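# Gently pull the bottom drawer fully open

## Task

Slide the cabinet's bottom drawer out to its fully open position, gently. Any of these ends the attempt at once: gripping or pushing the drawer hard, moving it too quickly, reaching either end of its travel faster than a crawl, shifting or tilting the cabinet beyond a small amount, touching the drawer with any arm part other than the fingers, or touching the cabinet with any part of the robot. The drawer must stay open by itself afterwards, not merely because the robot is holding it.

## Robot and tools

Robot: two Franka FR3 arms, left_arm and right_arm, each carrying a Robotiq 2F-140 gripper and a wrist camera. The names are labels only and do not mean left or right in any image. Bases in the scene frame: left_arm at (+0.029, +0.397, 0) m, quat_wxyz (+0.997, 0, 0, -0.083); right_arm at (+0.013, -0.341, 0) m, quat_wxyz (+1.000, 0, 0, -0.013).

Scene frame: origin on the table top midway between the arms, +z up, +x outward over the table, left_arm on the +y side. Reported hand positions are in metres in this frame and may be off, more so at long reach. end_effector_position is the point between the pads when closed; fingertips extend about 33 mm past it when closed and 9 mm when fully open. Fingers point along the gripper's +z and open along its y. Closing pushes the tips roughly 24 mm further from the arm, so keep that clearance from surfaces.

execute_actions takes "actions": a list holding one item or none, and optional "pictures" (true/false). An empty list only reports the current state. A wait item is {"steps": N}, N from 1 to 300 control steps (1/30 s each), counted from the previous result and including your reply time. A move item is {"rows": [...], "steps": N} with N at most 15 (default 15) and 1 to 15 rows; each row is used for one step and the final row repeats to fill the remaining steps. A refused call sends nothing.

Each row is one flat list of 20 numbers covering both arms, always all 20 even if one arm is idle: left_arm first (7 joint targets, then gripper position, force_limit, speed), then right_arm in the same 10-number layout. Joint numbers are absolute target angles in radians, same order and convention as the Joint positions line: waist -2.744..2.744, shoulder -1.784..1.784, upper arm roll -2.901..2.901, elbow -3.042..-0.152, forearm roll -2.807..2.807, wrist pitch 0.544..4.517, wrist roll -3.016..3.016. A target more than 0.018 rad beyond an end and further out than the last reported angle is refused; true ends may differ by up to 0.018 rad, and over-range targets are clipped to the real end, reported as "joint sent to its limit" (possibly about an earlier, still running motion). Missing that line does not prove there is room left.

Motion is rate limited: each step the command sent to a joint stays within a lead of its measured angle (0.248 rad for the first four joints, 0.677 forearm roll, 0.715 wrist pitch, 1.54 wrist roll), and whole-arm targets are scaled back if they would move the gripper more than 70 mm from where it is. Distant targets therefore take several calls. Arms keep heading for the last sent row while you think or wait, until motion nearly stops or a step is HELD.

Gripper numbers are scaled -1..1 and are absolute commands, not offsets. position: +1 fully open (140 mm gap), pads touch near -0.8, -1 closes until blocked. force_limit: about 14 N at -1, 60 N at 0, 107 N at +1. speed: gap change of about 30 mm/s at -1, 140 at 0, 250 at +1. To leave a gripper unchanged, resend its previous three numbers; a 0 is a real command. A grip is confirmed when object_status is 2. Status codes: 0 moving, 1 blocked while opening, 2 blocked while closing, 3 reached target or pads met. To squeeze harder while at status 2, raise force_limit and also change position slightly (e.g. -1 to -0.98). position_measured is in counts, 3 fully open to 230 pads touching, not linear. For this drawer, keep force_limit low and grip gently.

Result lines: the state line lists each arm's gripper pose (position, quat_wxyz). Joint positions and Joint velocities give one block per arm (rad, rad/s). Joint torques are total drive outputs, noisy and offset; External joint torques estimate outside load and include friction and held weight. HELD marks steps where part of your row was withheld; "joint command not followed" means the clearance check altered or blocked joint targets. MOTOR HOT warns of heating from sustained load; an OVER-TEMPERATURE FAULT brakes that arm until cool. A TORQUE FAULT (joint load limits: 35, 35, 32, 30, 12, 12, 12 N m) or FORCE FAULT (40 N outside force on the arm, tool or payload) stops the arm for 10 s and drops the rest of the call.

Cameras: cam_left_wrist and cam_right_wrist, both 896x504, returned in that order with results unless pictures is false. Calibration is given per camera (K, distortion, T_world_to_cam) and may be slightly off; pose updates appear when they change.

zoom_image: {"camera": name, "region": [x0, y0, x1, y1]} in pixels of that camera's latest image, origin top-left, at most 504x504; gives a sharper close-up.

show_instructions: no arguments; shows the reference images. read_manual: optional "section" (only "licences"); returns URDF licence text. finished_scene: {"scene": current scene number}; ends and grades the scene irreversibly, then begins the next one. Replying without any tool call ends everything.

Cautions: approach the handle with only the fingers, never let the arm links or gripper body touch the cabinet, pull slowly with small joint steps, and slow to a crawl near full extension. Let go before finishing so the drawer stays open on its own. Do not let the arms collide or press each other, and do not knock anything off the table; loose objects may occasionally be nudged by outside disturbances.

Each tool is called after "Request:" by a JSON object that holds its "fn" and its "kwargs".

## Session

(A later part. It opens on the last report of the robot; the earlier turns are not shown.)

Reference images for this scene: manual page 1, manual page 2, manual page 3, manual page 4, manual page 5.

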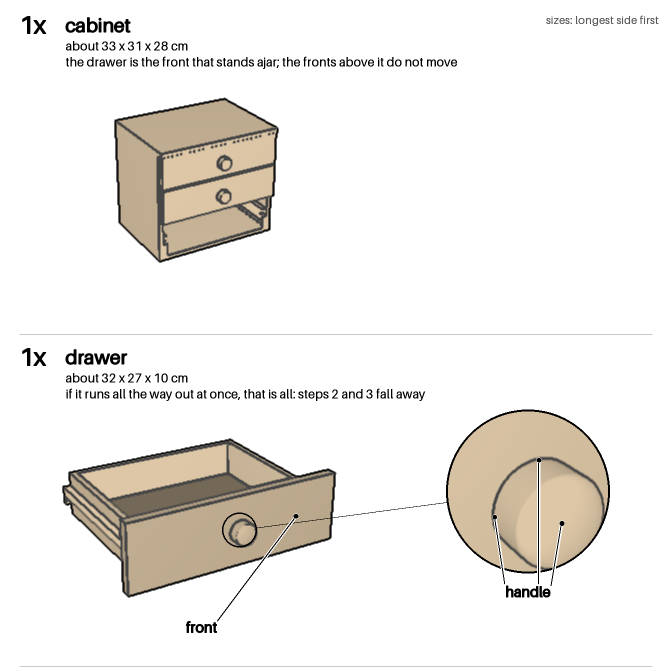

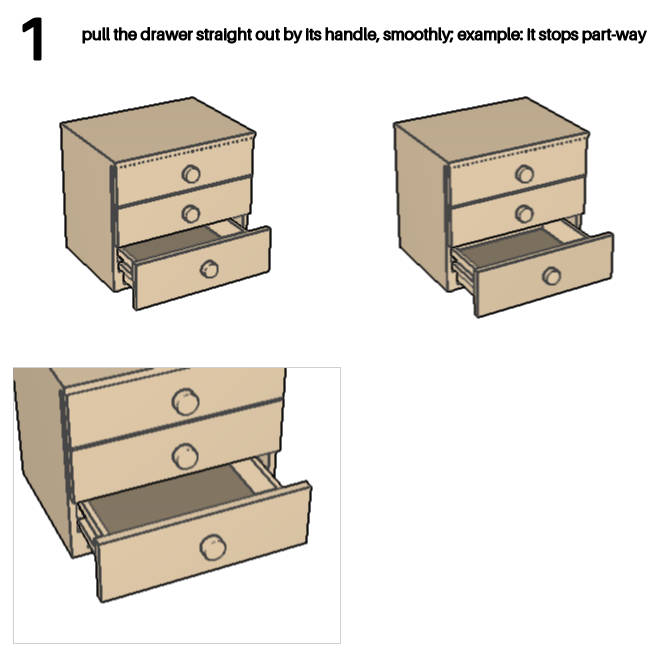

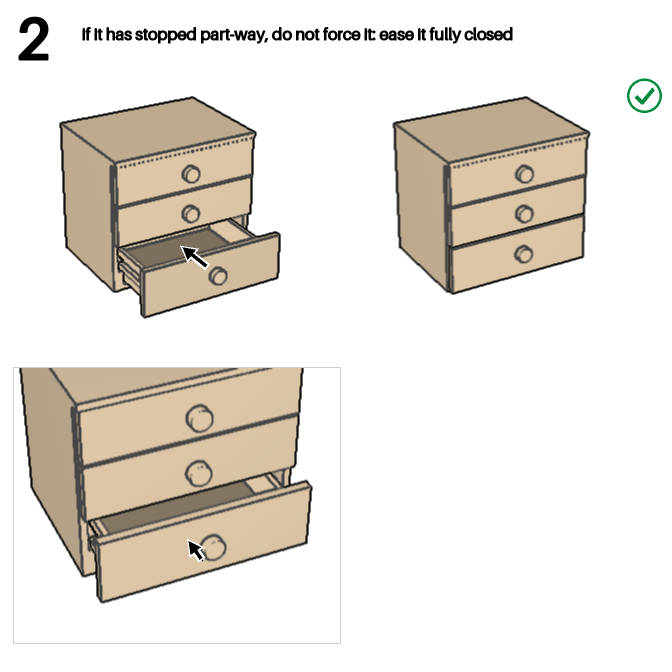

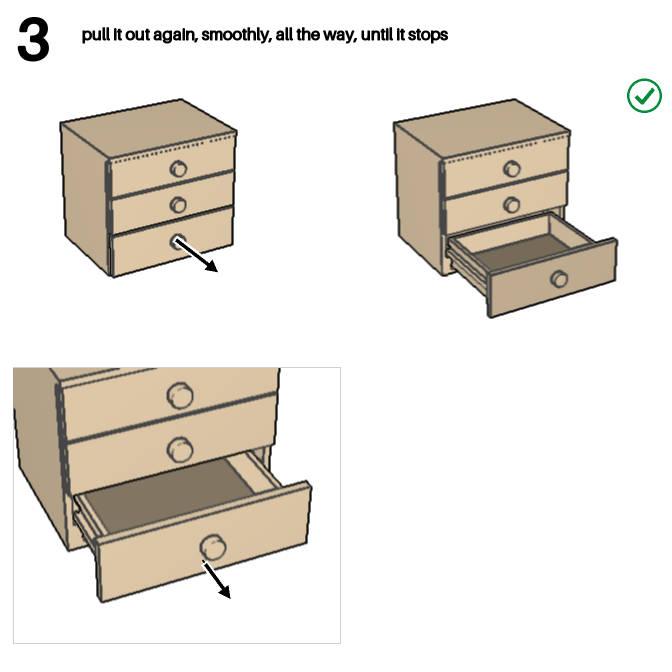

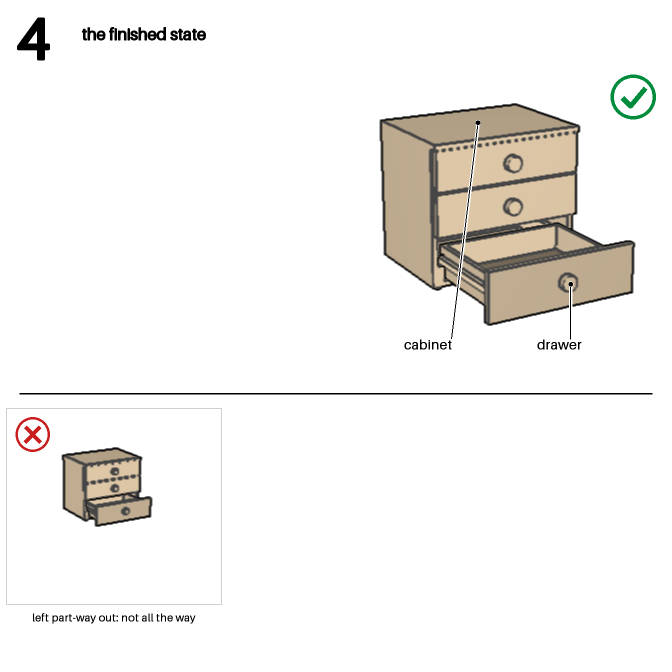

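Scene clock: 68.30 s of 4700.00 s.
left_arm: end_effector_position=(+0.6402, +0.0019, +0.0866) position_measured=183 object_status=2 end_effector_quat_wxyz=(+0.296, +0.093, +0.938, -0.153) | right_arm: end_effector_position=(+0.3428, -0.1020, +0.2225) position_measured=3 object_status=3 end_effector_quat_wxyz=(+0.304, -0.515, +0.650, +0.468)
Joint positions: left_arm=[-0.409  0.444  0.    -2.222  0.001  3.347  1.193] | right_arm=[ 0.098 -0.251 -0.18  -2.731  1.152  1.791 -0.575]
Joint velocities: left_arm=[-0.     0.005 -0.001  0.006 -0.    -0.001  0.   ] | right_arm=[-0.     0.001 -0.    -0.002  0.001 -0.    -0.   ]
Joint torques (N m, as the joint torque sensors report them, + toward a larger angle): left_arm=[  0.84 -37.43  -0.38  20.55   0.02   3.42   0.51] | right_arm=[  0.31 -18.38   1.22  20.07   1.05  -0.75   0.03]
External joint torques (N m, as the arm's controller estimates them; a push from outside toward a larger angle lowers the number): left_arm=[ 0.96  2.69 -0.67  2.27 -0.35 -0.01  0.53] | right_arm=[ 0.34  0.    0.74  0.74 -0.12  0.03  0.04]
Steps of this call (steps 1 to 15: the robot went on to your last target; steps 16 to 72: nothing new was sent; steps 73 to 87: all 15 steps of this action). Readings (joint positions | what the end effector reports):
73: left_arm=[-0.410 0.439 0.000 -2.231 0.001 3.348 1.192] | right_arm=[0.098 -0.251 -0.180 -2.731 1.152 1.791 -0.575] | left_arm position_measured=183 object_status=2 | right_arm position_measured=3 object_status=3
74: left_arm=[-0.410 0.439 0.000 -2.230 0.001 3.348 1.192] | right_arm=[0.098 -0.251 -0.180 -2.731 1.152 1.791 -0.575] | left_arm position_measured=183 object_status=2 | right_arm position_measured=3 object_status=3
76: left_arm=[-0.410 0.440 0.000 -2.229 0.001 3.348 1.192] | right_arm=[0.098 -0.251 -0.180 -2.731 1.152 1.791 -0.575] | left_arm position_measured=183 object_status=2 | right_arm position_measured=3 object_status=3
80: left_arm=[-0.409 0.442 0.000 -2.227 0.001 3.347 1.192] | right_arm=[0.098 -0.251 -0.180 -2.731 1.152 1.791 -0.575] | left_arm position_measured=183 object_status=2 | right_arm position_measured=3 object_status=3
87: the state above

Request:
{"fn": "execute_actions", "kwargs": {"actions": [{"rows":[[-0.4074,0.4481,0,-2.2177,0,3.3462,1.2018,-1,-1,-1,0.098,-0.251,-0.18,-2.731,1.152,1.791,-0.575,1,-1,0],[-0.4073,0.4486,0,-2.217,0,3.3461,1.2019,-1,-1,-1,0.098,-0.251,-0.18,-2.731,1.152,1.791,-0.575,1,-1,0],[-0.4072,0.4491,0,-2.2162,0,3.346,1.202,-1,-1,-1,0.098,-0.251,-0.18,-2.731,1.152,1.791,-0.575,1,-1,0],[-0.4071,0.4496,0,-2.2155,0,3.3459,1.2021,-1,-1,-1,0.098,-0.251,-0.18,-2.731,1.152,1.791,-0.575,1,-1,0],[-0.407,0.4501,0,-2.2147,0,3.3458,1.2022,-1,-1,-1,0.098,-0.251,-0.18,-2.731,1.152,1.791,-0.575,1,-1,0],[-0.4069,0.4506,0,-2.214,0,3.3457,1.2023,-1,-1,-1,0.098,-0.251,-0.18,-2.731,1.152,1.791,-0.575,1,-1,0],[-0.4068,0.4511,0,-2.2132,0,3.3456,1.2024,-1,-1,-1,0.098,-0.251,-0.18,-2.731,1.152,1.791,-0.575,1,-1,0],[-0.4067,0.4516,0,-2.2125,0,3.3455,1.2025,-1,-1,-1,0.098,-0.251,-0.18,-2.731,1.152,1.791,-0.575,1,-1,0],[-0.4066,0.4521,0,-2.2117,0,3.3454,1.2026,-1,-1,-1,0.098,-0.251,-0.18,-2.731,1.152,1.791,-0.575,1,-1,0],[-0.4065,0.4526,0,-2.211,0,3.3453,1.2027,-1,-1,-1,0.098,-0.251,-0.18,-2.731,1.152,1.791,-0.575,1,-1,0]],"steps":14}]}}

Scene clock: 70.30 s of 4700.00 s.
left_arm: end_effector_position=(+0.6406, +0.0018, +0.0865) position_measured=183 object_status=2 end_effector_quat_wxyz=(+0.296, +0.093, +0.939, -0.152) | right_arm: end_effector_position=(+0.3428, -0.1020, +0.2225) position_measured=3 object_status=3 end_effector_quat_wxyz=(+0.304, -0.515, +0.650, +0.468)
Joint positions: left_arm=[-0.408  0.445  0.    -2.219  0.001  3.342  1.194] | right_arm=[ 0.098 -0.251 -0.18  -2.731  1.152  1.791 -0.575]
Joint velocities: left_arm=[ 0.001  0.    -0.001  0.003 -0.001 -0.005  0.003] | right_arm=[-0.     0.001 -0.001  0.    -0.001 -0.001  0.   ]
Joint torques (N m, as the joint torque sensors report them, + toward a larger angle): left_arm=[  1.18 -35.1   -0.46  23.77   0.02   3.91   0.43] | right_arm=[  0.25 -18.12   1.53  19.57   1.02  -0.76   0.05]
External joint torques (N m, as the arm's controller estimates them; a push from outside toward a larger angle lowers the number): left_arm=[ 1.27  5.23 -0.77  5.34 -0.35  0.47  0.46] | right_arm=[ 0.28  0.27  1.05  0.17 -0.15  0.02  0.05]
Steps of this call (steps 1 to 15: the robot went on to your last target; steps 16 to 46: nothing new was sent; steps 47 to 60: all 14 steps of this action). Readings (joint positions | what the end effector reports):
47: left_arm=[-0.409 0.445 0.000 -2.222 0.001 3.346 1.193] | right_arm=[0.098 -0.251 -0.180 -2.731 1.152 1.791 -0.575] | left_arm position_measured=183 object_status=2 | right_arm position_measured=3 object_status=3
48: left_arm=[-0.409 0.445 0.000 -2.222 0.001 3.346 1.193] | right_arm=[0.098 -0.251 -0.180 -2.731 1.152 1.791 -0.575] | left_arm position_measured=183 object_status=2 | right_arm position_measured=3 object_status=3
50: left_arm=[-0.409 0.445 0.000 -2.221 0.001 3.346 1.193] | right_arm=[0.098 -0.251 -0.180 -2.731 1.152 1.791 -0.575] | left_arm position_measured=183 object_status=2 | right_arm position_measured=3 object_status=3
54: left_arm=[-0.409 0.445 0.000 -2.221 0.001 3.344 1.193] | right_arm=[0.098 -0.251 -0.180 -2.731 1.152 1.791 -0.575] | left_arm position_measured=183 object_status=2 | right_arm position_measured=3 object_status=3
60: the state above
camera_calibration (this result's frames):
cam_left_wrist: T_world_to_cam=[[0.466785, 0.879508, -0.09261, -0.287671], [0.487734, -0.168665, 0.856544, -0.376263], [0.737718, -0.444991, -0.507696, -0.232855], [0, 0, 0, 1]] pos_world=[0.489578, 0.0859283, 0.177425]
cam_right_wrist: T_world_to_cam=[[-0.929688, 0.0934333, 0.3563, 0.257048], [0.360829, 0.0365794, 0.931914, -0.308049], [0.0740386, 0.994953, -0.0677209, 0.286311], [0, 0, 0, 1]] pos_world=[0.328929, -0.297614, 0.214879]

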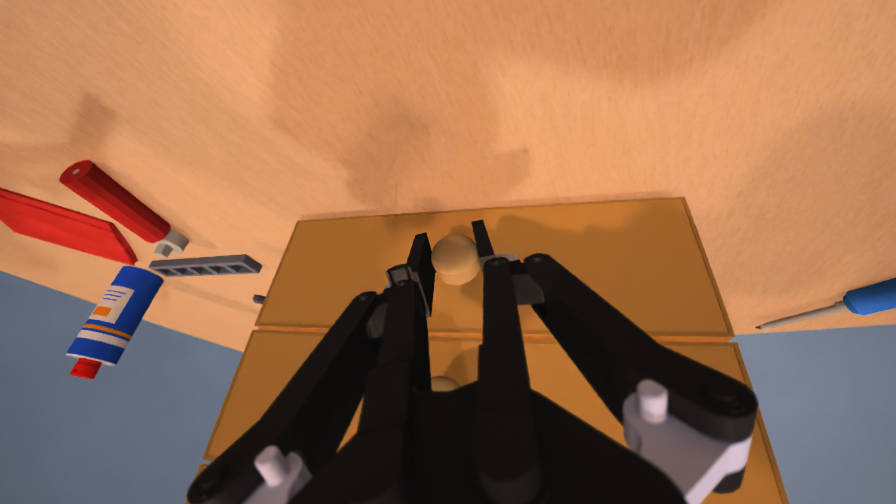

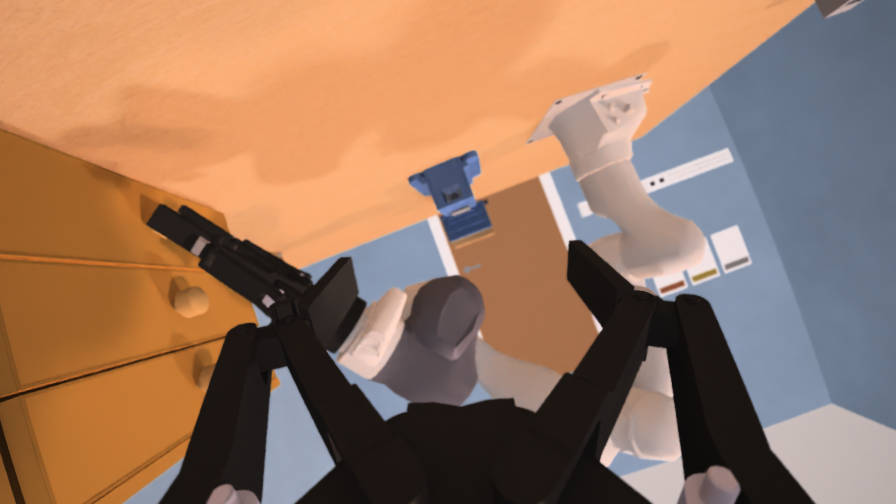

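Request:
{"fn": "execute_actions", "kwargs": {"actions": [{"rows":[[-0.407,0.4507,0,-2.2138,0,3.3458,1.201,-1,-1,-1,0.098,-0.251,-0.18,-2.731,1.152,1.791,-0.575,1,-1,0],[-0.4075,0.4488,0,-2.2166,0,3.3462,1.1993,-1,-1,-1,0.098,-0.251,-0.18,-2.731,1.152,1.791,-0.575,1,-1,0],[-0.408,0.4469,0,-2.2194,0,3.3467,1.1975,-1,-1,-1,0.098,-0.251,-0.18,-2.731,1.152,1.791,-0.575,1,-1,0],[-0.4085,0.445,0,-2.2222,0,3.3472,1.1958,-1,-1,-1,0.098,-0.251,-0.18,-2.731,1.152,1.791,-0.575,1,-1,0],[-0.409,0.4431,0,-2.225,0,3.3477,1.1941,-1,-1,-1,0.098,-0.251,-0.18,-2.731,1.152,1.791,-0.575,1,-1,0],[-0.4095,0.4413,0,-2.2277,0,3.3481,1.1924,-1,-1,-1,0.098,-0.251,-0.18,-2.731,1.152,1.791,-0.575,1,-1,0],[-0.41,0.4394,0,-2.2305,0,3.3486,1.1907,-1,-1,-1,0.098,-0.251,-0.18,-2.731,1.152,1.791,-0.575,1,-1,0],[-0.4105,0.4375,0,-2.2333,0,3.3491,1.1889,-1,-1,-1,0.098,-0.251,-0.18,-2.731,1.152,1.791,-0.575,1,-1,0],[-0.411,0.4356,0,-2.2361,0,3.3495,1.1872,-1,-1,-1,0.098,-0.251,-0.18,-2.731,1.152,1.791,-0.575,1,-1,0],[-0.4115,0.4337,0,-2.2389,0,3.35,1.1855,-1,-1,-1,0.098,-0.251,-0.18,-2.731,1.152,1.791,-0.575,1,-1,0]],"steps":10}], "pictures": false}}

Request:
{"fn": "execute_actions", "kwargs": {"actions": [{"rows":[[-0.4121,0.431,0,-2.2429,0,3.3504,1.185,-1,-1,-1,0.098,-0.251,-0.18,-2.731,1.152,1.791,-0.575,1,-1,0],[-0.4127,0.4283,0,-2.2469,0,3.3508,1.1845,-1,-1,-1,0.098,-0.251,-0.18,-2.731,1.152,1.791,-0.575,1,-1,0],[-0.4134,0.4256,0,-2.2508,0,3.3512,1.184,-1,-1,-1,0.098,-0.251,-0.18,-2.731,1.152,1.791,-0.575,1,-1,0],[-0.414,0.4229,0,-2.2548,0,3.3517,1.1835,-1,-1,-1,0.098,-0.251,-0.18,-2.731,1.152,1.791,-0.575,1,-1,0],[-0.4146,0.4202,0,-2.2588,0,3.3521,1.183,-1,-1,-1,0.098,-0.251,-0.18,-2.731,1.152,1.791,-0.575,1,-1,0],[-0.4152,0.4175,0,-2.2628,0,3.3525,1.1825,-1,-1,-1,0.098,-0.251,-0.18,-2.731,1.152,1.791,-0.575,1,-1,0],[-0.4158,0.4148,0,-2.2668,0,3.3529,1.182,-1,-1,-1,0.098,-0.251,-0.18,-2.731,1.152,1.791,-0.575,1,-1,0],[-0.4165,0.4122,0,-2.2707,0,3.3533,1.1815,-1,-1,-1,0.098,-0.251,-0.18,-2.731,1.152,1.791,-0.575,1,-1,0],[-0.4171,0.4095,0,-2.2747,0,3.3537,1.181,-1,-1,-1,0.098,-0.251,-0.18,-2.731,1.152,1.791,-0.575,1,-1,0],[-0.4177,0.4068,0,-2.2787,0,3.3541,1.1805,-1,-1,-1,0.098,-0.251,-0.18,-2.731,1.152,1.791,-0.575,1,-1,0],[-0.4183,0.4041,0,-2.2827,0,3.3545,1.18,-1,-1,-1,0.098,-0.251,-0.18,-2.731,1.152,1.791,-0.575,1,-1,0],[-0.4189,0.4014,0,-2.2867,0,3.355,1.1795,-1,-1,-1,0.098,-0.251,-0.18,-2.731,1.152,1.791,-0.575,1,-1,0],[-0.4196,0.3987,0,-2.2906,0,3.3554,1.179,-1,-1,-1,0.098,-0.251,-0.18,-2.731,1.152,1.791,-0.575,1,-1,0],[-0.4202,0.396,0,-2.2946,0,3.3558,1.1785,-1,-1,-1,0.098,-0.251,-0.18,-2.731,1.152,1.791,-0.575,1,-1,0],[-0.4208,0.3933,0,-2.2986,0,3.3562,1.178,-1,-1,-1,0.098,-0.251,-0.18,-2.731,1.152,1.791,-0.575,1,-1,0]],"steps":15}], "pictures": false}}

Request:
{"fn": "execute_actions", "kwargs": {"actions": [{"rows":[[-0.4215,0.3906,0,-2.3025,0,3.3565,1.1775,-1,-1,-1,0.098,-0.251,-0.18,-2.731,1.152,1.791,-0.575,1,-1,0],[-0.4221,0.3879,0,-2.3063,0,3.3568,1.1769,-1,-1,-1,0.098,-0.251,-0.18,-2.731,1.152,1.791,-0.575,1,-1,0],[-0.4228,0.3852,0,-2.3102,0,3.3571,1.1764,-1,-1,-1,0.098,-0.251,-0.18,-2.731,1.152,1.791,-0.575,1,-1,0],[-0.4234,0.3825,0,-2.3141,0,3.3574,1.1759,-1,-1,-1,0.098,-0.251,-0.18,-2.731,1.152,1.791,-0.575,1,-1,0],[-0.4241,0.3798,0,-2.318,0,3.3577,1.1753,-1,-1,-1,0.098,-0.251,-0.18,-2.731,1.152,1.791,-0.575,1,-1,0],[-0.4247,0.3771,0,-2.3218,0,3.358,1.1748,-1,-1,-1,0.098,-0.251,-0.18,-2.731,1.152,1.791,-0.575,1,-1,0],[-0.4254,0.3744,0,-2.3257,0,3.3583,1.1743,-1,-1,-1,0.098,-0.251,-0.18,-2.731,1.152,1.791,-0.575,1,-1,0],[-0.426,0.3717,0,-2.3296,0,3.3587,1.1737,-1,-1,-1,0.098,-0.251,-0.18,-2.731,1.152,1.791,-0.575,1,-1,0],[-0.4267,0.369,0,-2.3335,0,3.359,1.1732,-1,-1,-1,0.098,-0.251,-0.18,-2.731,1.152,1.791,-0.575,1,-1,0],[-0.4273,0.3663,0,-2.3373,0,3.3593,1.1727,-1,-1,-1,0.098,-0.251,-0.18,-2.731,1.152,1.791,-0.575,1,-1,0],[-0.428,0.3636,0,-2.3412,0,3.3596,1.1721,-1,-1,-1,0.098,-0.251,-0.18,-2.731,1.152,1.791,-0.575,1,-1,0],[-0.4286,0.3609,0,-2.3451,0,3.3599,1.1716,-1,-1,-1,0.098,-0.251,-0.18,-2.731,1.152,1.791,-0.575,1,-1,0],[-0.4293,0.3582,0,-2.349,0,3.3602,1.1711,-1,-1,-1,0.098,-0.251,-0.18,-2.731,1.152,1.791,-0.575,1,-1,0],[-0.4299,0.3555,0,-2.3528,0,3.3605,1.1705,-1,-1,-1,0.098,-0.251,-0.18,-2.731,1.152,1.791,-0.575,1,-1,0],[-0.4306,0.3528,0,-2.3567,0,3.3608,1.17,-1,-1,-1,0.098,-0.251,-0.18,-2.731,1.152,1.791,-0.575,1,-1,0]],"steps":15}], "pictures": false}}

Request:
{"fn": "execute_actions", "kwargs": {"actions": [{"rows":[[-0.4313,0.3501,0,-2.3605,0,3.361,1.1695,-1,-1,-1,0.098,-0.251,-0.18,-2.731,1.152,1.791,-0.575,1,-1,0],[-0.432,0.3474,0,-2.3643,0,3.3612,1.1689,-1,-1,-1,0.098,-0.251,-0.18,-2.731,1.152,1.791,-0.575,1,-1,0],[-0.4327,0.3447,0,-2.368,0,3.3613,1.1684,-1,-1,-1,0.098,-0.251,-0.18,-2.731,1.152,1.791,-0.575,1,-1,0],[-0.4334,0.3419,0,-2.3718,0,3.3615,1.1679,-1,-1,-1,0.098,-0.251,-0.18,-2.731,1.152,1.791,-0.575,1,-1,0],[-0.4341,0.3392,0,-2.3756,0,3.3617,1.1673,-1,-1,-1,0.098,-0.251,-0.18,-2.731,1.152,1.791,-0.575,1,-1,0],[-0.4348,0.3365,0,-2.3794,0,3.3619,1.1668,-1,-1,-1,0.098,-0.251,-0.18,-2.731,1.152,1.791,-0.575,1,-1,0],[-0.4355,0.3338,0,-2.3832,0,3.3621,1.1663,-1,-1,-1,0.098,-0.251,-0.18,-2.731,1.152,1.791,-0.575,1,-1,0],[-0.4361,0.3311,0,-2.3869,0,3.3622,1.1657,-1,-1,-1,0.098,-0.251,-0.18,-2.731,1.152,1.791,-0.575,1,-1,0],[-0.4368,0.3284,0,-2.3907,0,3.3624,1.1652,-1,-1,-1,0.098,-0.251,-0.18,-2.731,1.152,1.791,-0.575,1,-1,0],[-0.4375,0.3257,0,-2.3945,0,3.3626,1.1647,-1,-1,-1,0.098,-0.251,-0.18,-2.731,1.152,1.791,-0.575,1,-1,0],[-0.4382,0.323,0,-2.3983,0,3.3628,1.1641,-1,-1,-1,0.098,-0.251,-0.18,-2.731,1.152,1.791,-0.575,1,-1,0],[-0.4389,0.3202,0,-2.4021,0,3.363,1.1636,-1,-1,-1,0.098,-0.251,-0.18,-2.731,1.152,1.791,-0.575,1,-1,0],[-0.4396,0.3175,0,-2.4058,0,3.3631,1.1631,-1,-1,-1,0.098,-0.251,-0.18,-2.731,1.152,1.791,-0.575,1,-1,0],[-0.4403,0.3148,0,-2.4096,0,3.3633,1.1625,-1,-1,-1,0.098,-0.251,-0.18,-2.731,1.152,1.791,-0.575,1,-1,0],[-0.441,0.3121,0,-2.4134,0,3.3635,1.162,-1,-1,-1,0.098,-0.251,-0.18,-2.731,1.152,1.791,-0.575,1,-1,0]],"steps":15}], "pictures": false}}

Request:
{"fn": "execute_actions", "kwargs": {"actions": [{"rows":[[-0.4417,0.3094,0,-2.4171,0,3.3636,1.1614,-1,-1,-1,0.098,-0.251,-0.18,-2.731,1.152,1.791,-0.575,1,-1,0],[-0.4425,0.3066,0,-2.4208,0,3.3637,1.1608,-1,-1,-1,0.098,-0.251,-0.18,-2.731,1.152,1.791,-0.575,1,-1,0],[-0.4432,0.3039,0,-2.4245,0,3.3638,1.1602,-1,-1,-1,0.098,-0.251,-0.18,-2.731,1.152,1.791,-0.575,1,-1,0],[-0.444,0.3012,0,-2.4281,0,3.3639,1.1596,-1,-1,-1,0.098,-0.251,-0.18,-2.731,1.152,1.791,-0.575,1,-1,0],[-0.4447,0.2985,0,-2.4318,0,3.364,1.159,-1,-1,-1,0.098,-0.251,-0.18,-2.731,1.152,1.791,-0.575,1,-1,0],[-0.4454,0.2957,0,-2.4355,0,3.364,1.1584,-1,-1,-1,0.098,-0.251,-0.18,-2.731,1.152,1.791,-0.575,1,-1,0],[-0.4462,0.293,0,-2.4392,0,3.364,1.1578,-1,-1,-1,0.098,-0.251,-0.18,-2.731,1.152,1.791,-0.575,1,-1,0],[-0.4469,0.2903,0,-2.4429,0,3.364,1.1572,-1,-1,-1,0.098,-0.251,-0.18,-2.731,1.152,1.791,-0.575,1,-1,0],[-0.4477,0.2876,0,-2.4466,0,3.364,1.1566,-1,-1,-1,0.098,-0.251,-0.18,-2.731,1.152,1.791,-0.575,1,-1,0],[-0.4484,0.2848,0,-2.4503,0,3.364,1.156,-1,-1,-1,0.098,-0.251,-0.18,-2.731,1.152,1.791,-0.575,1,-1,0],[-0.4491,0.2821,0,-2.454,0,3.364,1.1554,-1,-1,-1,0.098,-0.251,-0.18,-2.731,1.152,1.791,-0.575,1,-1,0],[-0.4499,0.2794,0,-2.4576,0,3.364,1.1548,-1,-1,-1,0.098,-0.251,-0.18,-2.731,1.152,1.791,-0.575,1,-1,0],[-0.4506,0.2767,0,-2.4613,0,3.364,1.1542,-1,-1,-1,0.098,-0.251,-0.18,-2.731,1.152,1.791,-0.575,1,-1,0],[-0.4514,0.2739,0,-2.465,0,3.364,1.1536,-1,-1,-1,0.098,-0.251,-0.18,-2.731,1.152,1.791,-0.575,1,-1,0],[-0.4521,0.2712,0,-2.4687,0,3.364,1.153,-1,-1,-1,0.098,-0.251,-0.18,-2.731,1.152,1.791,-0.575,1,-1,0]],"steps":15}], "pictures": false}}

Request:
{"fn": "execute_actions", "kwargs": {"actions": [{"rows":[[-0.4527,0.2691,0,-2.4714,0,3.364,1.1525,-1,-1,-1,0.098,-0.251,-0.18,-2.731,1.152,1.791,-0.575,1,-1,0],[-0.4533,0.2671,0,-2.4741,0,3.364,1.1521,-1,-1,-1,0.098,-0.251,-0.18,-2.731,1.152,1.791,-0.575,1,-1,0],[-0.4539,0.265,0,-2.4768,0,3.364,1.1516,-1,-1,-1,0.098,-0.251,-0.18,-2.731,1.152,1.791,-0.575,1,-1,0],[-0.4545,0.263,0,-2.4795,0,3.364,1.1511,-1,-1,-1,0.098,-0.251,-0.18,-2.731,1.152,1.791,-0.575,1,-1,0],[-0.4551,0.2609,0,-2.4822,0,3.364,1.1507,-1,-1,-1,0.098,-0.251,-0.18,-2.731,1.152,1.791,-0.575,1,-1,0],[-0.4556,0.2589,0,-2.4848,0,3.364,1.1502,-1,-1,-1,0.098,-0.251,-0.18,-2.731,1.152,1.791,-0.575,1,-1,0],[-0.4562,0.2568,0,-2.4875,0,3.364,1.1497,-1,-1,-1,0.098,-0.251,-0.18,-2.731,1.152,1.791,-0.575,1,-1,0]],"steps":13}]}}

Scene clock: 84.40 s of 4700.00 s.
left_arm: end_effector_position=(+0.6380, +0.0026, +0.0866) position_measured=183 object_status=2 end_effector_quat_wxyz=(+0.296, +0.093, +0.938, -0.152) | right_arm: end_effector_position=(+0.3428, -0.1020, +0.2225) position_measured=3 object_status=3 end_effector_quat_wxyz=(+0.304, -0.515, +0.650, +0.468)
Joint positions: left_arm=[-0.409  0.44   0.    -2.229  0.001  3.347  1.193] | right_arm=[ 0.098 -0.251 -0.18  -2.731  1.152  1.791 -0.575]
Joint velocities: left_arm=[-0.011 -0.046 -0.    -0.076 -0.001  0.018 -0.013] | right_arm=[ 0.003  0.002 -0.001  0.001  0.    -0.    -0.   ]
Joint torques (N m, as the joint torque sensors report them, + toward a larger angle): left_arm=[ -0.36 -40.02  -0.46  15.95   0.03   3.4   -0.07] | right_arm=[  0.25 -18.39   1.1   19.8    1.09  -0.78   0.01]
External joint torques (N m, as the arm's controller estimates them; a push from outside toward a larger angle lowers the number): left_arm=[-0.41 -0.17 -0.86 -2.67 -0.32 -0.03 -0.04] | right_arm=[ 0.2  -0.01  0.54  0.42 -0.08  0.01  0.02]
Steps of this call (steps 1 to 15: the robot went on to your last target; steps 16 to 90: nothing new was sent; then 10.77 s passed at rest; steps 91 to 100: all 10 steps of this action). Readings (joint positions | what the end effector reports):
91: left_arm=[-0.408 0.445 0.000 -2.219 0.001 3.342 1.194] | right_arm=[0.098 -0.251 -0.180 -2.731 1.152 1.791 -0.575] | left_arm position_measured=183 object_status=2 | right_arm position_measured=3 object_status=3
92: left_arm=[-0.408 0.445 0.000 -2.219 0.001 3.342 1.194] | right_arm=[0.098 -0.251 -0.180 -2.731 1.152 1.791 -0.575] | left_arm position_measured=183 object_status=2 | right_arm position_measured=3 object_status=3
94: left_arm=[-0.408 0.445 0.000 -2.220 0.001 3.342 1.194] | right_arm=[0.098 -0.251 -0.180 -2.731 1.152 1.791 -0.575] | left_arm position_measured=183 object_status=2 | right_arm position_measured=3 object_status=3
98: left_arm=[-0.409 0.443 0.000 -2.225 0.001 3.346 1.194] | right_arm=[0.098 -0.251 -0.180 -2.731 1.152 1.791 -0.575] | left_arm position_measured=183 object_status=2 | right_arm position_measured=3 object_status=3
100: the state above

Scene clock: 84.90 s of 4700.00 s.
left_arm: end_effector_position=(+0.6199, +0.0069, +0.0868) position_measured=183 object_status=2 end_effector_quat_wxyz=(+0.290, +0.094, +0.940, -0.152) | right_arm: end_effector_position=(+0.3428, -0.1020, +0.2225) position_measured=3 object_status=3 end_effector_quat_wxyz=(+0.304, -0.515, +0.650, +0.468)
Joint positions: left_arm=[-0.418  0.402  0.    -2.286  0.001  3.355  1.186] | right_arm=[ 0.098 -0.251 -0.18  -2.731  1.152  1.791 -0.575]
Joint velocities: left_arm=[-0.02  -0.08   0.    -0.117  0.     0.013 -0.013] | right_arm=[ 0.     0.    -0.001 -0.001 -0.    -0.     0.   ]
Joint torques (N m, as the joint torque sensors report them, + toward a larger angle): left_arm=[  0.05 -38.01  -0.2   16.38   0.01   3.43  -0.15] | right_arm=[  0.19 -18.17   1.29  19.94   1.03  -0.75   0.  ]
External joint torques (N m, as the arm's controller estimates them; a push from outside toward a larger angle lowers the number): left_arm=[-0.05  0.24 -0.56 -2.1  -0.34  0.   -0.12] | right_arm=[ 0.19  0.28  0.78  0.56 -0.14  0.04  0.01]
Steps of this call (steps 1 to 15: all 15 steps of this action). Readings (joint positions | what the end effector reports):
1: left_arm=[-0.410 0.438 0.000 -2.232 0.001 3.348 1.192] | right_arm=[0.098 -0.251 -0.180 -2.731 1.152 1.791 -0.575] | left_arm position_measured=183 object_status=2 | right_arm position_measured=3 object_status=3
2: left_arm=[-0.410 0.436 0.000 -2.235 0.001 3.348 1.192] | right_arm=[0.098 -0.251 -0.180 -2.731 1.152 1.791 -0.575] | left_arm position_measured=183 object_status=2 | right_arm position_measured=3 object_status=3
4: left_arm=[-0.411 0.431 0.000 -2.243 0.001 3.350 1.191] | right_arm=[0.098 -0.251 -0.180 -2.731 1.152 1.791 -0.575] | left_arm position_measured=183 object_status=2 | right_arm position_measured=3 object_status=3
8: left_arm=[-0.414 0.421 0.000 -2.258 0.001 3.351 1.189] | right_arm=[0.098 -0.251 -0.180 -2.731 1.152 1.791 -0.575] | left_arm position_measured=183 object_status=2 | right_arm position_measured=3 object_status=3
15: the state above

Scene clock: 85.40 s of 4700.00 s.
left_arm: end_effector_position=(+0.6006, +0.0116, +0.0870) position_measured=183 object_status=2 end_effector_quat_wxyz=(+0.283, +0.096, +0.942, -0.152) | right_arm: end_effector_position=(+0.3428, -0.1020, +0.2225) position_measured=3 object_status=3 end_effector_quat_wxyz=(+0.304, -0.515, +0.650, +0.468)
Joint positions: left_arm=[-0.428  0.361  0.    -2.344  0.001  3.36   1.178] | right_arm=[ 0.098 -0.251 -0.18  -2.731  1.152  1.791 -0.575]
Joint velocities: left_arm=[-0.023 -0.08   0.001 -0.114 -0.     0.009 -0.016] | right_arm=[ 0.     0.    -0.001 -0.002 -0.001  0.    -0.   ]
Joint torques (N m, as the joint torque sensors report them, + toward a larger angle): left_arm=[  0.08 -36.62  -0.62  15.87  -0.01   3.26  -0.21] | right_arm=[ -0.1  -18.25   1.07  19.69   1.04  -0.77   0.08]
External joint torques (N m, as the arm's controller estimates them; a push from outside toward a larger angle lowers the number): left_arm=[ 0.05  0.2  -0.89 -2.35 -0.36 -0.17 -0.19] | right_arm=[-0.09  0.08  0.57  0.39 -0.12  0.01  0.09]
Steps of this call (steps 1 to 15: all 15 steps of this action). Readings (joint positions | what the end effector reports):
1: left_arm=[-0.419 0.399 0.000 -2.290 0.001 3.355 1.185] | right_arm=[0.098 -0.251 -0.180 -2.731 1.152 1.791 -0.575] | left_arm position_measured=183 object_status=2 | right_arm position_measured=3 object_status=3
2: left_arm=[-0.420 0.396 0.000 -2.294 0.001 3.355 1.185] | right_arm=[0.098 -0.251 -0.180 -2.731 1.152 1.791 -0.575] | left_arm position_measured=183 object_status=2 | right_arm position_measured=3 object_status=3
4: left_arm=[-0.421 0.391 0.000 -2.302 0.001 3.356 1.184] | right_arm=[0.098 -0.251 -0.180 -2.731 1.152 1.791 -0.575] | left_arm position_measured=183 object_status=2 | right_arm position_measured=3 object_status=3
8: left_arm=[-0.423 0.380 0.000 -2.317 0.001 3.357 1.182] | right_arm=[0.098 -0.251 -0.180 -2.731 1.152 1.791 -0.575] | left_arm position_measured=183 object_status=2 | right_arm position_measured=3 object_status=3
15: the state above

Scene clock: 85.90 s of 4700.00 s.
left_arm: end_effector_position=(+0.5811, +0.0162, +0.0873) position_measured=183 object_status=2 end_effector_quat_wxyz=(+0.276, +0.097, +0.944, -0.152) | right_arm: end_effector_position=(+0.3428, -0.1020, +0.2225) position_measured=3 object_status=3 end_effector_quat_wxyz=(+0.304, -0.515, +0.650, +0.468)
Joint positions: left_arm=[-0.438  0.321  0.    -2.401  0.001  3.363  1.171] | right_arm=[ 0.098 -0.251 -0.18  -2.731  1.152  1.791 -0.575]
Joint velocities: left_arm=[-0.023 -0.08  -0.001 -0.111 -0.     0.004 -0.016] | right_arm=[-0.     0.     0.001  0.     0.001 -0.001  0.   ]
Joint torques (N m, as the joint torque sensors report them, + toward a larger angle): left_arm=[ -1.39 -35.79  -0.5   15.74  -0.02   3.35  -0.21] | right_arm=[  0.25 -18.3    1.1   19.77   1.03  -0.76   0.04]
External joint torques (N m, as the arm's controller estimates them; a push from outside toward a larger angle lowers the number): left_arm=[-1.4  -0.42 -0.71 -2.24 -0.35 -0.07 -0.18] | right_arm=[ 0.23  0.16  0.58  0.38 -0.14  0.03  0.05]
Steps of this call (steps 1 to 15: all 15 steps of this action). Readings (joint positions | what the end effector reports):
1: left_arm=[-0.429 0.359 0.000 -2.348 0.001 3.360 1.178] | right_arm=[0.098 -0.251 -0.180 -2.731 1.152 1.791 -0.575] | left_arm position_measured=183 object_status=2 | right_arm position_measured=3 object_status=3
2: left_arm=[-0.429 0.356 0.000 -2.352 0.001 3.360 1.177] | right_arm=[0.098 -0.251 -0.180 -2.731 1.152 1.791 -0.575] | left_arm position_measured=183 object_status=2 | right_arm position_measured=3 object_status=3
4: left_arm=[-0.431 0.351 0.000 -2.359 0.001 3.361 1.176] | right_arm=[0.098 -0.251 -0.180 -2.731 1.152 1.791 -0.575] | left_arm position_measured=183 object_status=2 | right_arm position_measured=3 object_status=3
8: left_arm=[-0.434 0.340 0.000 -2.375 0.001 3.362 1.174] | right_arm=[0.098 -0.251 -0.180 -2.731 1.152 1.791 -0.575] | left_arm position_measured=183 object_status=2 | right_arm position_measured=3 object_status=3
15: the state above

Scene clock: 86.40 s of 4700.00 s.
left_arm: end_effector_position=(+0.5617, +0.0210, +0.0876) position_measured=183 object_status=2 end_effector_quat_wxyz=(+0.269, +0.099, +0.946, -0.151) | right_arm: end_effector_position=(+0.3428, -0.1020, +0.2225) position_measured=3 object_status=3 end_effector_quat_wxyz=(+0.304, -0.515, +0.650, +0.468)
Joint positions: left_arm=[-0.449  0.28   0.    -2.456  0.001  3.365  1.162] | right_arm=[ 0.098 -0.251 -0.18  -2.731  1.152  1.791 -0.575]
Joint velocities: left_arm=[-0.023 -0.081  0.    -0.11   0.001  0.    -0.017] | right_arm=[-0.    -0.    -0.     0.     0.    -0.001 -0.001]
Joint torques (N m, as the joint torque sensors report them, + toward a larger angle): left_arm=[ -0.64 -34.36  -0.28  13.82  -0.02   3.33  -0.17] | right_arm=[  0.37 -18.41   1.12  19.78   1.06  -0.79   0.02]
External joint torques (N m, as the arm's controller estimates them; a push from outside toward a larger angle lowers the number): left_arm=[-0.72 -0.63 -0.51 -3.76 -0.34 -0.09 -0.14] | right_arm=[ 0.33 -0.02  0.57  0.41 -0.11  0.    0.03]
Steps of this call (steps 1 to 15: all 15 steps of this action). Readings (joint positions | what the end effector reports):
1: left_arm=[-0.439 0.318 0.000 -2.405 0.001 3.363 1.170] | right_arm=[0.098 -0.251 -0.180 -2.731 1.152 1.791 -0.575] | left_arm position_measured=183 object_status=2 | right_arm position_measured=3 object_status=3
2: left_arm=[-0.440 0.315 0.000 -2.408 0.001 3.363 1.170] | right_arm=[0.098 -0.251 -0.180 -2.731 1.152 1.791 -0.575] | left_arm position_measured=183 object_status=2 | right_arm position_measured=3 object_status=3
4: left_arm=[-0.441 0.310 0.000 -2.416 0.001 3.364 1.169] | right_arm=[0.098 -0.251 -0.180 -2.731 1.152 1.791 -0.575] | left_arm position_measured=183 object_status=2 | right_arm position_measured=3 object_status=3
8: left_arm=[-0.444 0.299 0.000 -2.431 0.001 3.364 1.166] | right_arm=[0.098 -0.251 -0.180 -2.731 1.152 1.791 -0.575] | left_arm position_measured=183 object_status=2 | right_arm position_measured=3 object_status=3
15: the state above

Scene clock: 86.83 s of 4700.00 s.
left_arm: end_effector_position=(+0.5521, +0.0233, +0.0877) position_measured=183 object_status=2 end_effector_quat_wxyz=(+0.266, +0.099, +0.947, -0.151) | right_arm: end_effector_position=(+0.3428, -0.1020, +0.2225) position_measured=3 object_status=3 end_effector_quat_wxyz=(+0.304, -0.515, +0.650, +0.468)
Joint positions: left_arm=[-0.455  0.26   0.    -2.483  0.001  3.365  1.157] | right_arm=[ 0.098 -0.251 -0.18  -2.731  1.152  1.791 -0.575]
Joint velocities: left_arm=[-0.002 -0.006  0.001 -0.005 -0.     0.002 -0.006] | right_arm=[ 0.001  0.    -0.001  0.    -0.     0.001 -0.001]
Joint torques (N m, as the joint torque sensors report them, + toward a larger angle): left_arm=[ -0.62 -33.9   -0.62  15.04  -0.02   3.34  -0.16] | right_arm=[  0.64 -18.18   1.17  19.6    1.11  -0.74   0.05]
External joint torques (N m, as the arm's controller estimates them; a push from outside toward a larger angle lowers the number): left_arm=[-0.66 -0.4  -0.89 -2.17 -0.32 -0.09 -0.13] | right_arm=[ 0.62  0.21  0.65  0.25 -0.06  0.04  0.06]
Steps of this call (steps 1 to 13: all 13 steps of this action). Readings (joint positions | what the end effector reports):
1: left_arm=[-0.450 0.277 0.000 -2.460 0.001 3.365 1.162] | right_arm=[0.098 -0.251 -0.180 -2.731 1.152 1.791 -0.575] | left_arm position_measured=183 object_status=2 | right_arm position_measured=3 object_status=3
2: left_arm=[-0.451 0.275 0.000 -2.463 0.001 3.365 1.161] | right_arm=[0.098 -0.251 -0.180 -2.731 1.152 1.791 -0.575] | left_arm position_measured=183 object_status=2 | right_arm position_measured=3 object_status=3
4: left_arm=[-0.452 0.270 0.000 -2.469 0.001 3.365 1.160] | right_arm=[0.098 -0.251 -0.180 -2.731 1.152 1.791 -0.575] | left_arm position_measured=183 object_status=2 | right_arm position_measured=3 object_status=3
8: left_arm=[-0.454 0.262 0.000 -2.480 0.001 3.365 1.158] | right_arm=[0.098 -0.251 -0.180 -2.731 1.152 1.791 -0.575] | left_arm position_measured=183 object_status=2 | right_arm position_measured=3 object_status=3
13: the state above
camera_calibration (this result's frames):
cam_left_wrist: T_world_to_cam=[[0.476015, 0.872646, -0.10908, -0.268582], [0.534067, -0.1883, 0.824206, -0.352755], [0.698701, -0.450591, -0.555685, -0.131451], [0, 0, 0, 1]] pos_world=[0.408088, 0.108723, 0.188401]
cam_right_wrist: T_world_to_cam=[[-0.929688, 0.0934334, 0.3563, 0.257048], [0.360829, 0.0365795, 0.931914, -0.308049], [0.0740386, 0.994953, -0.067721, 0.286311], [0, 0, 0, 1]] pos_world=[0.328929, -0.297614, 0.214879]

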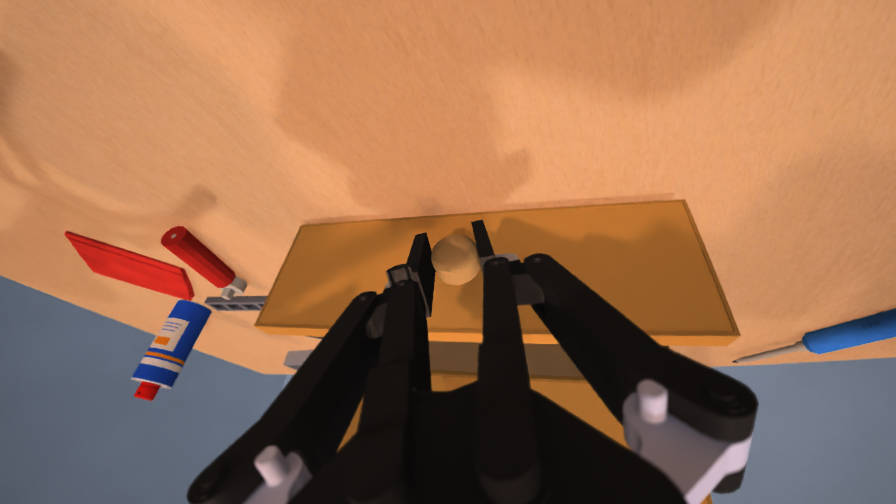

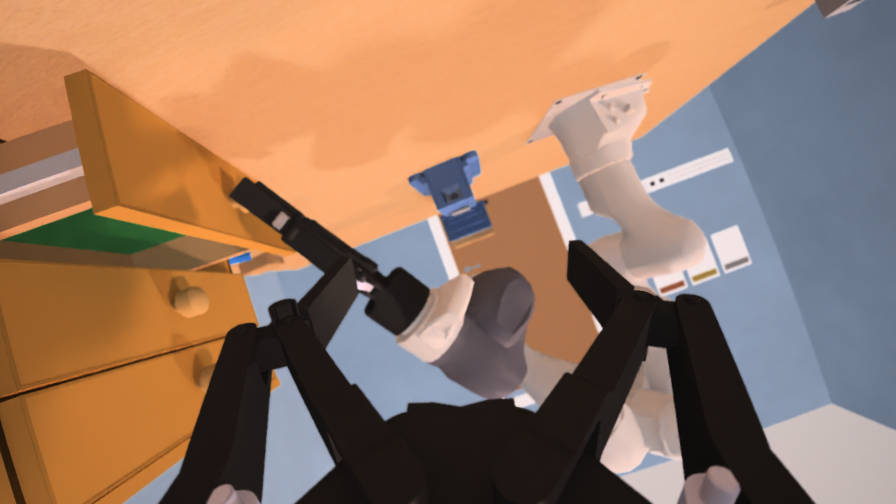

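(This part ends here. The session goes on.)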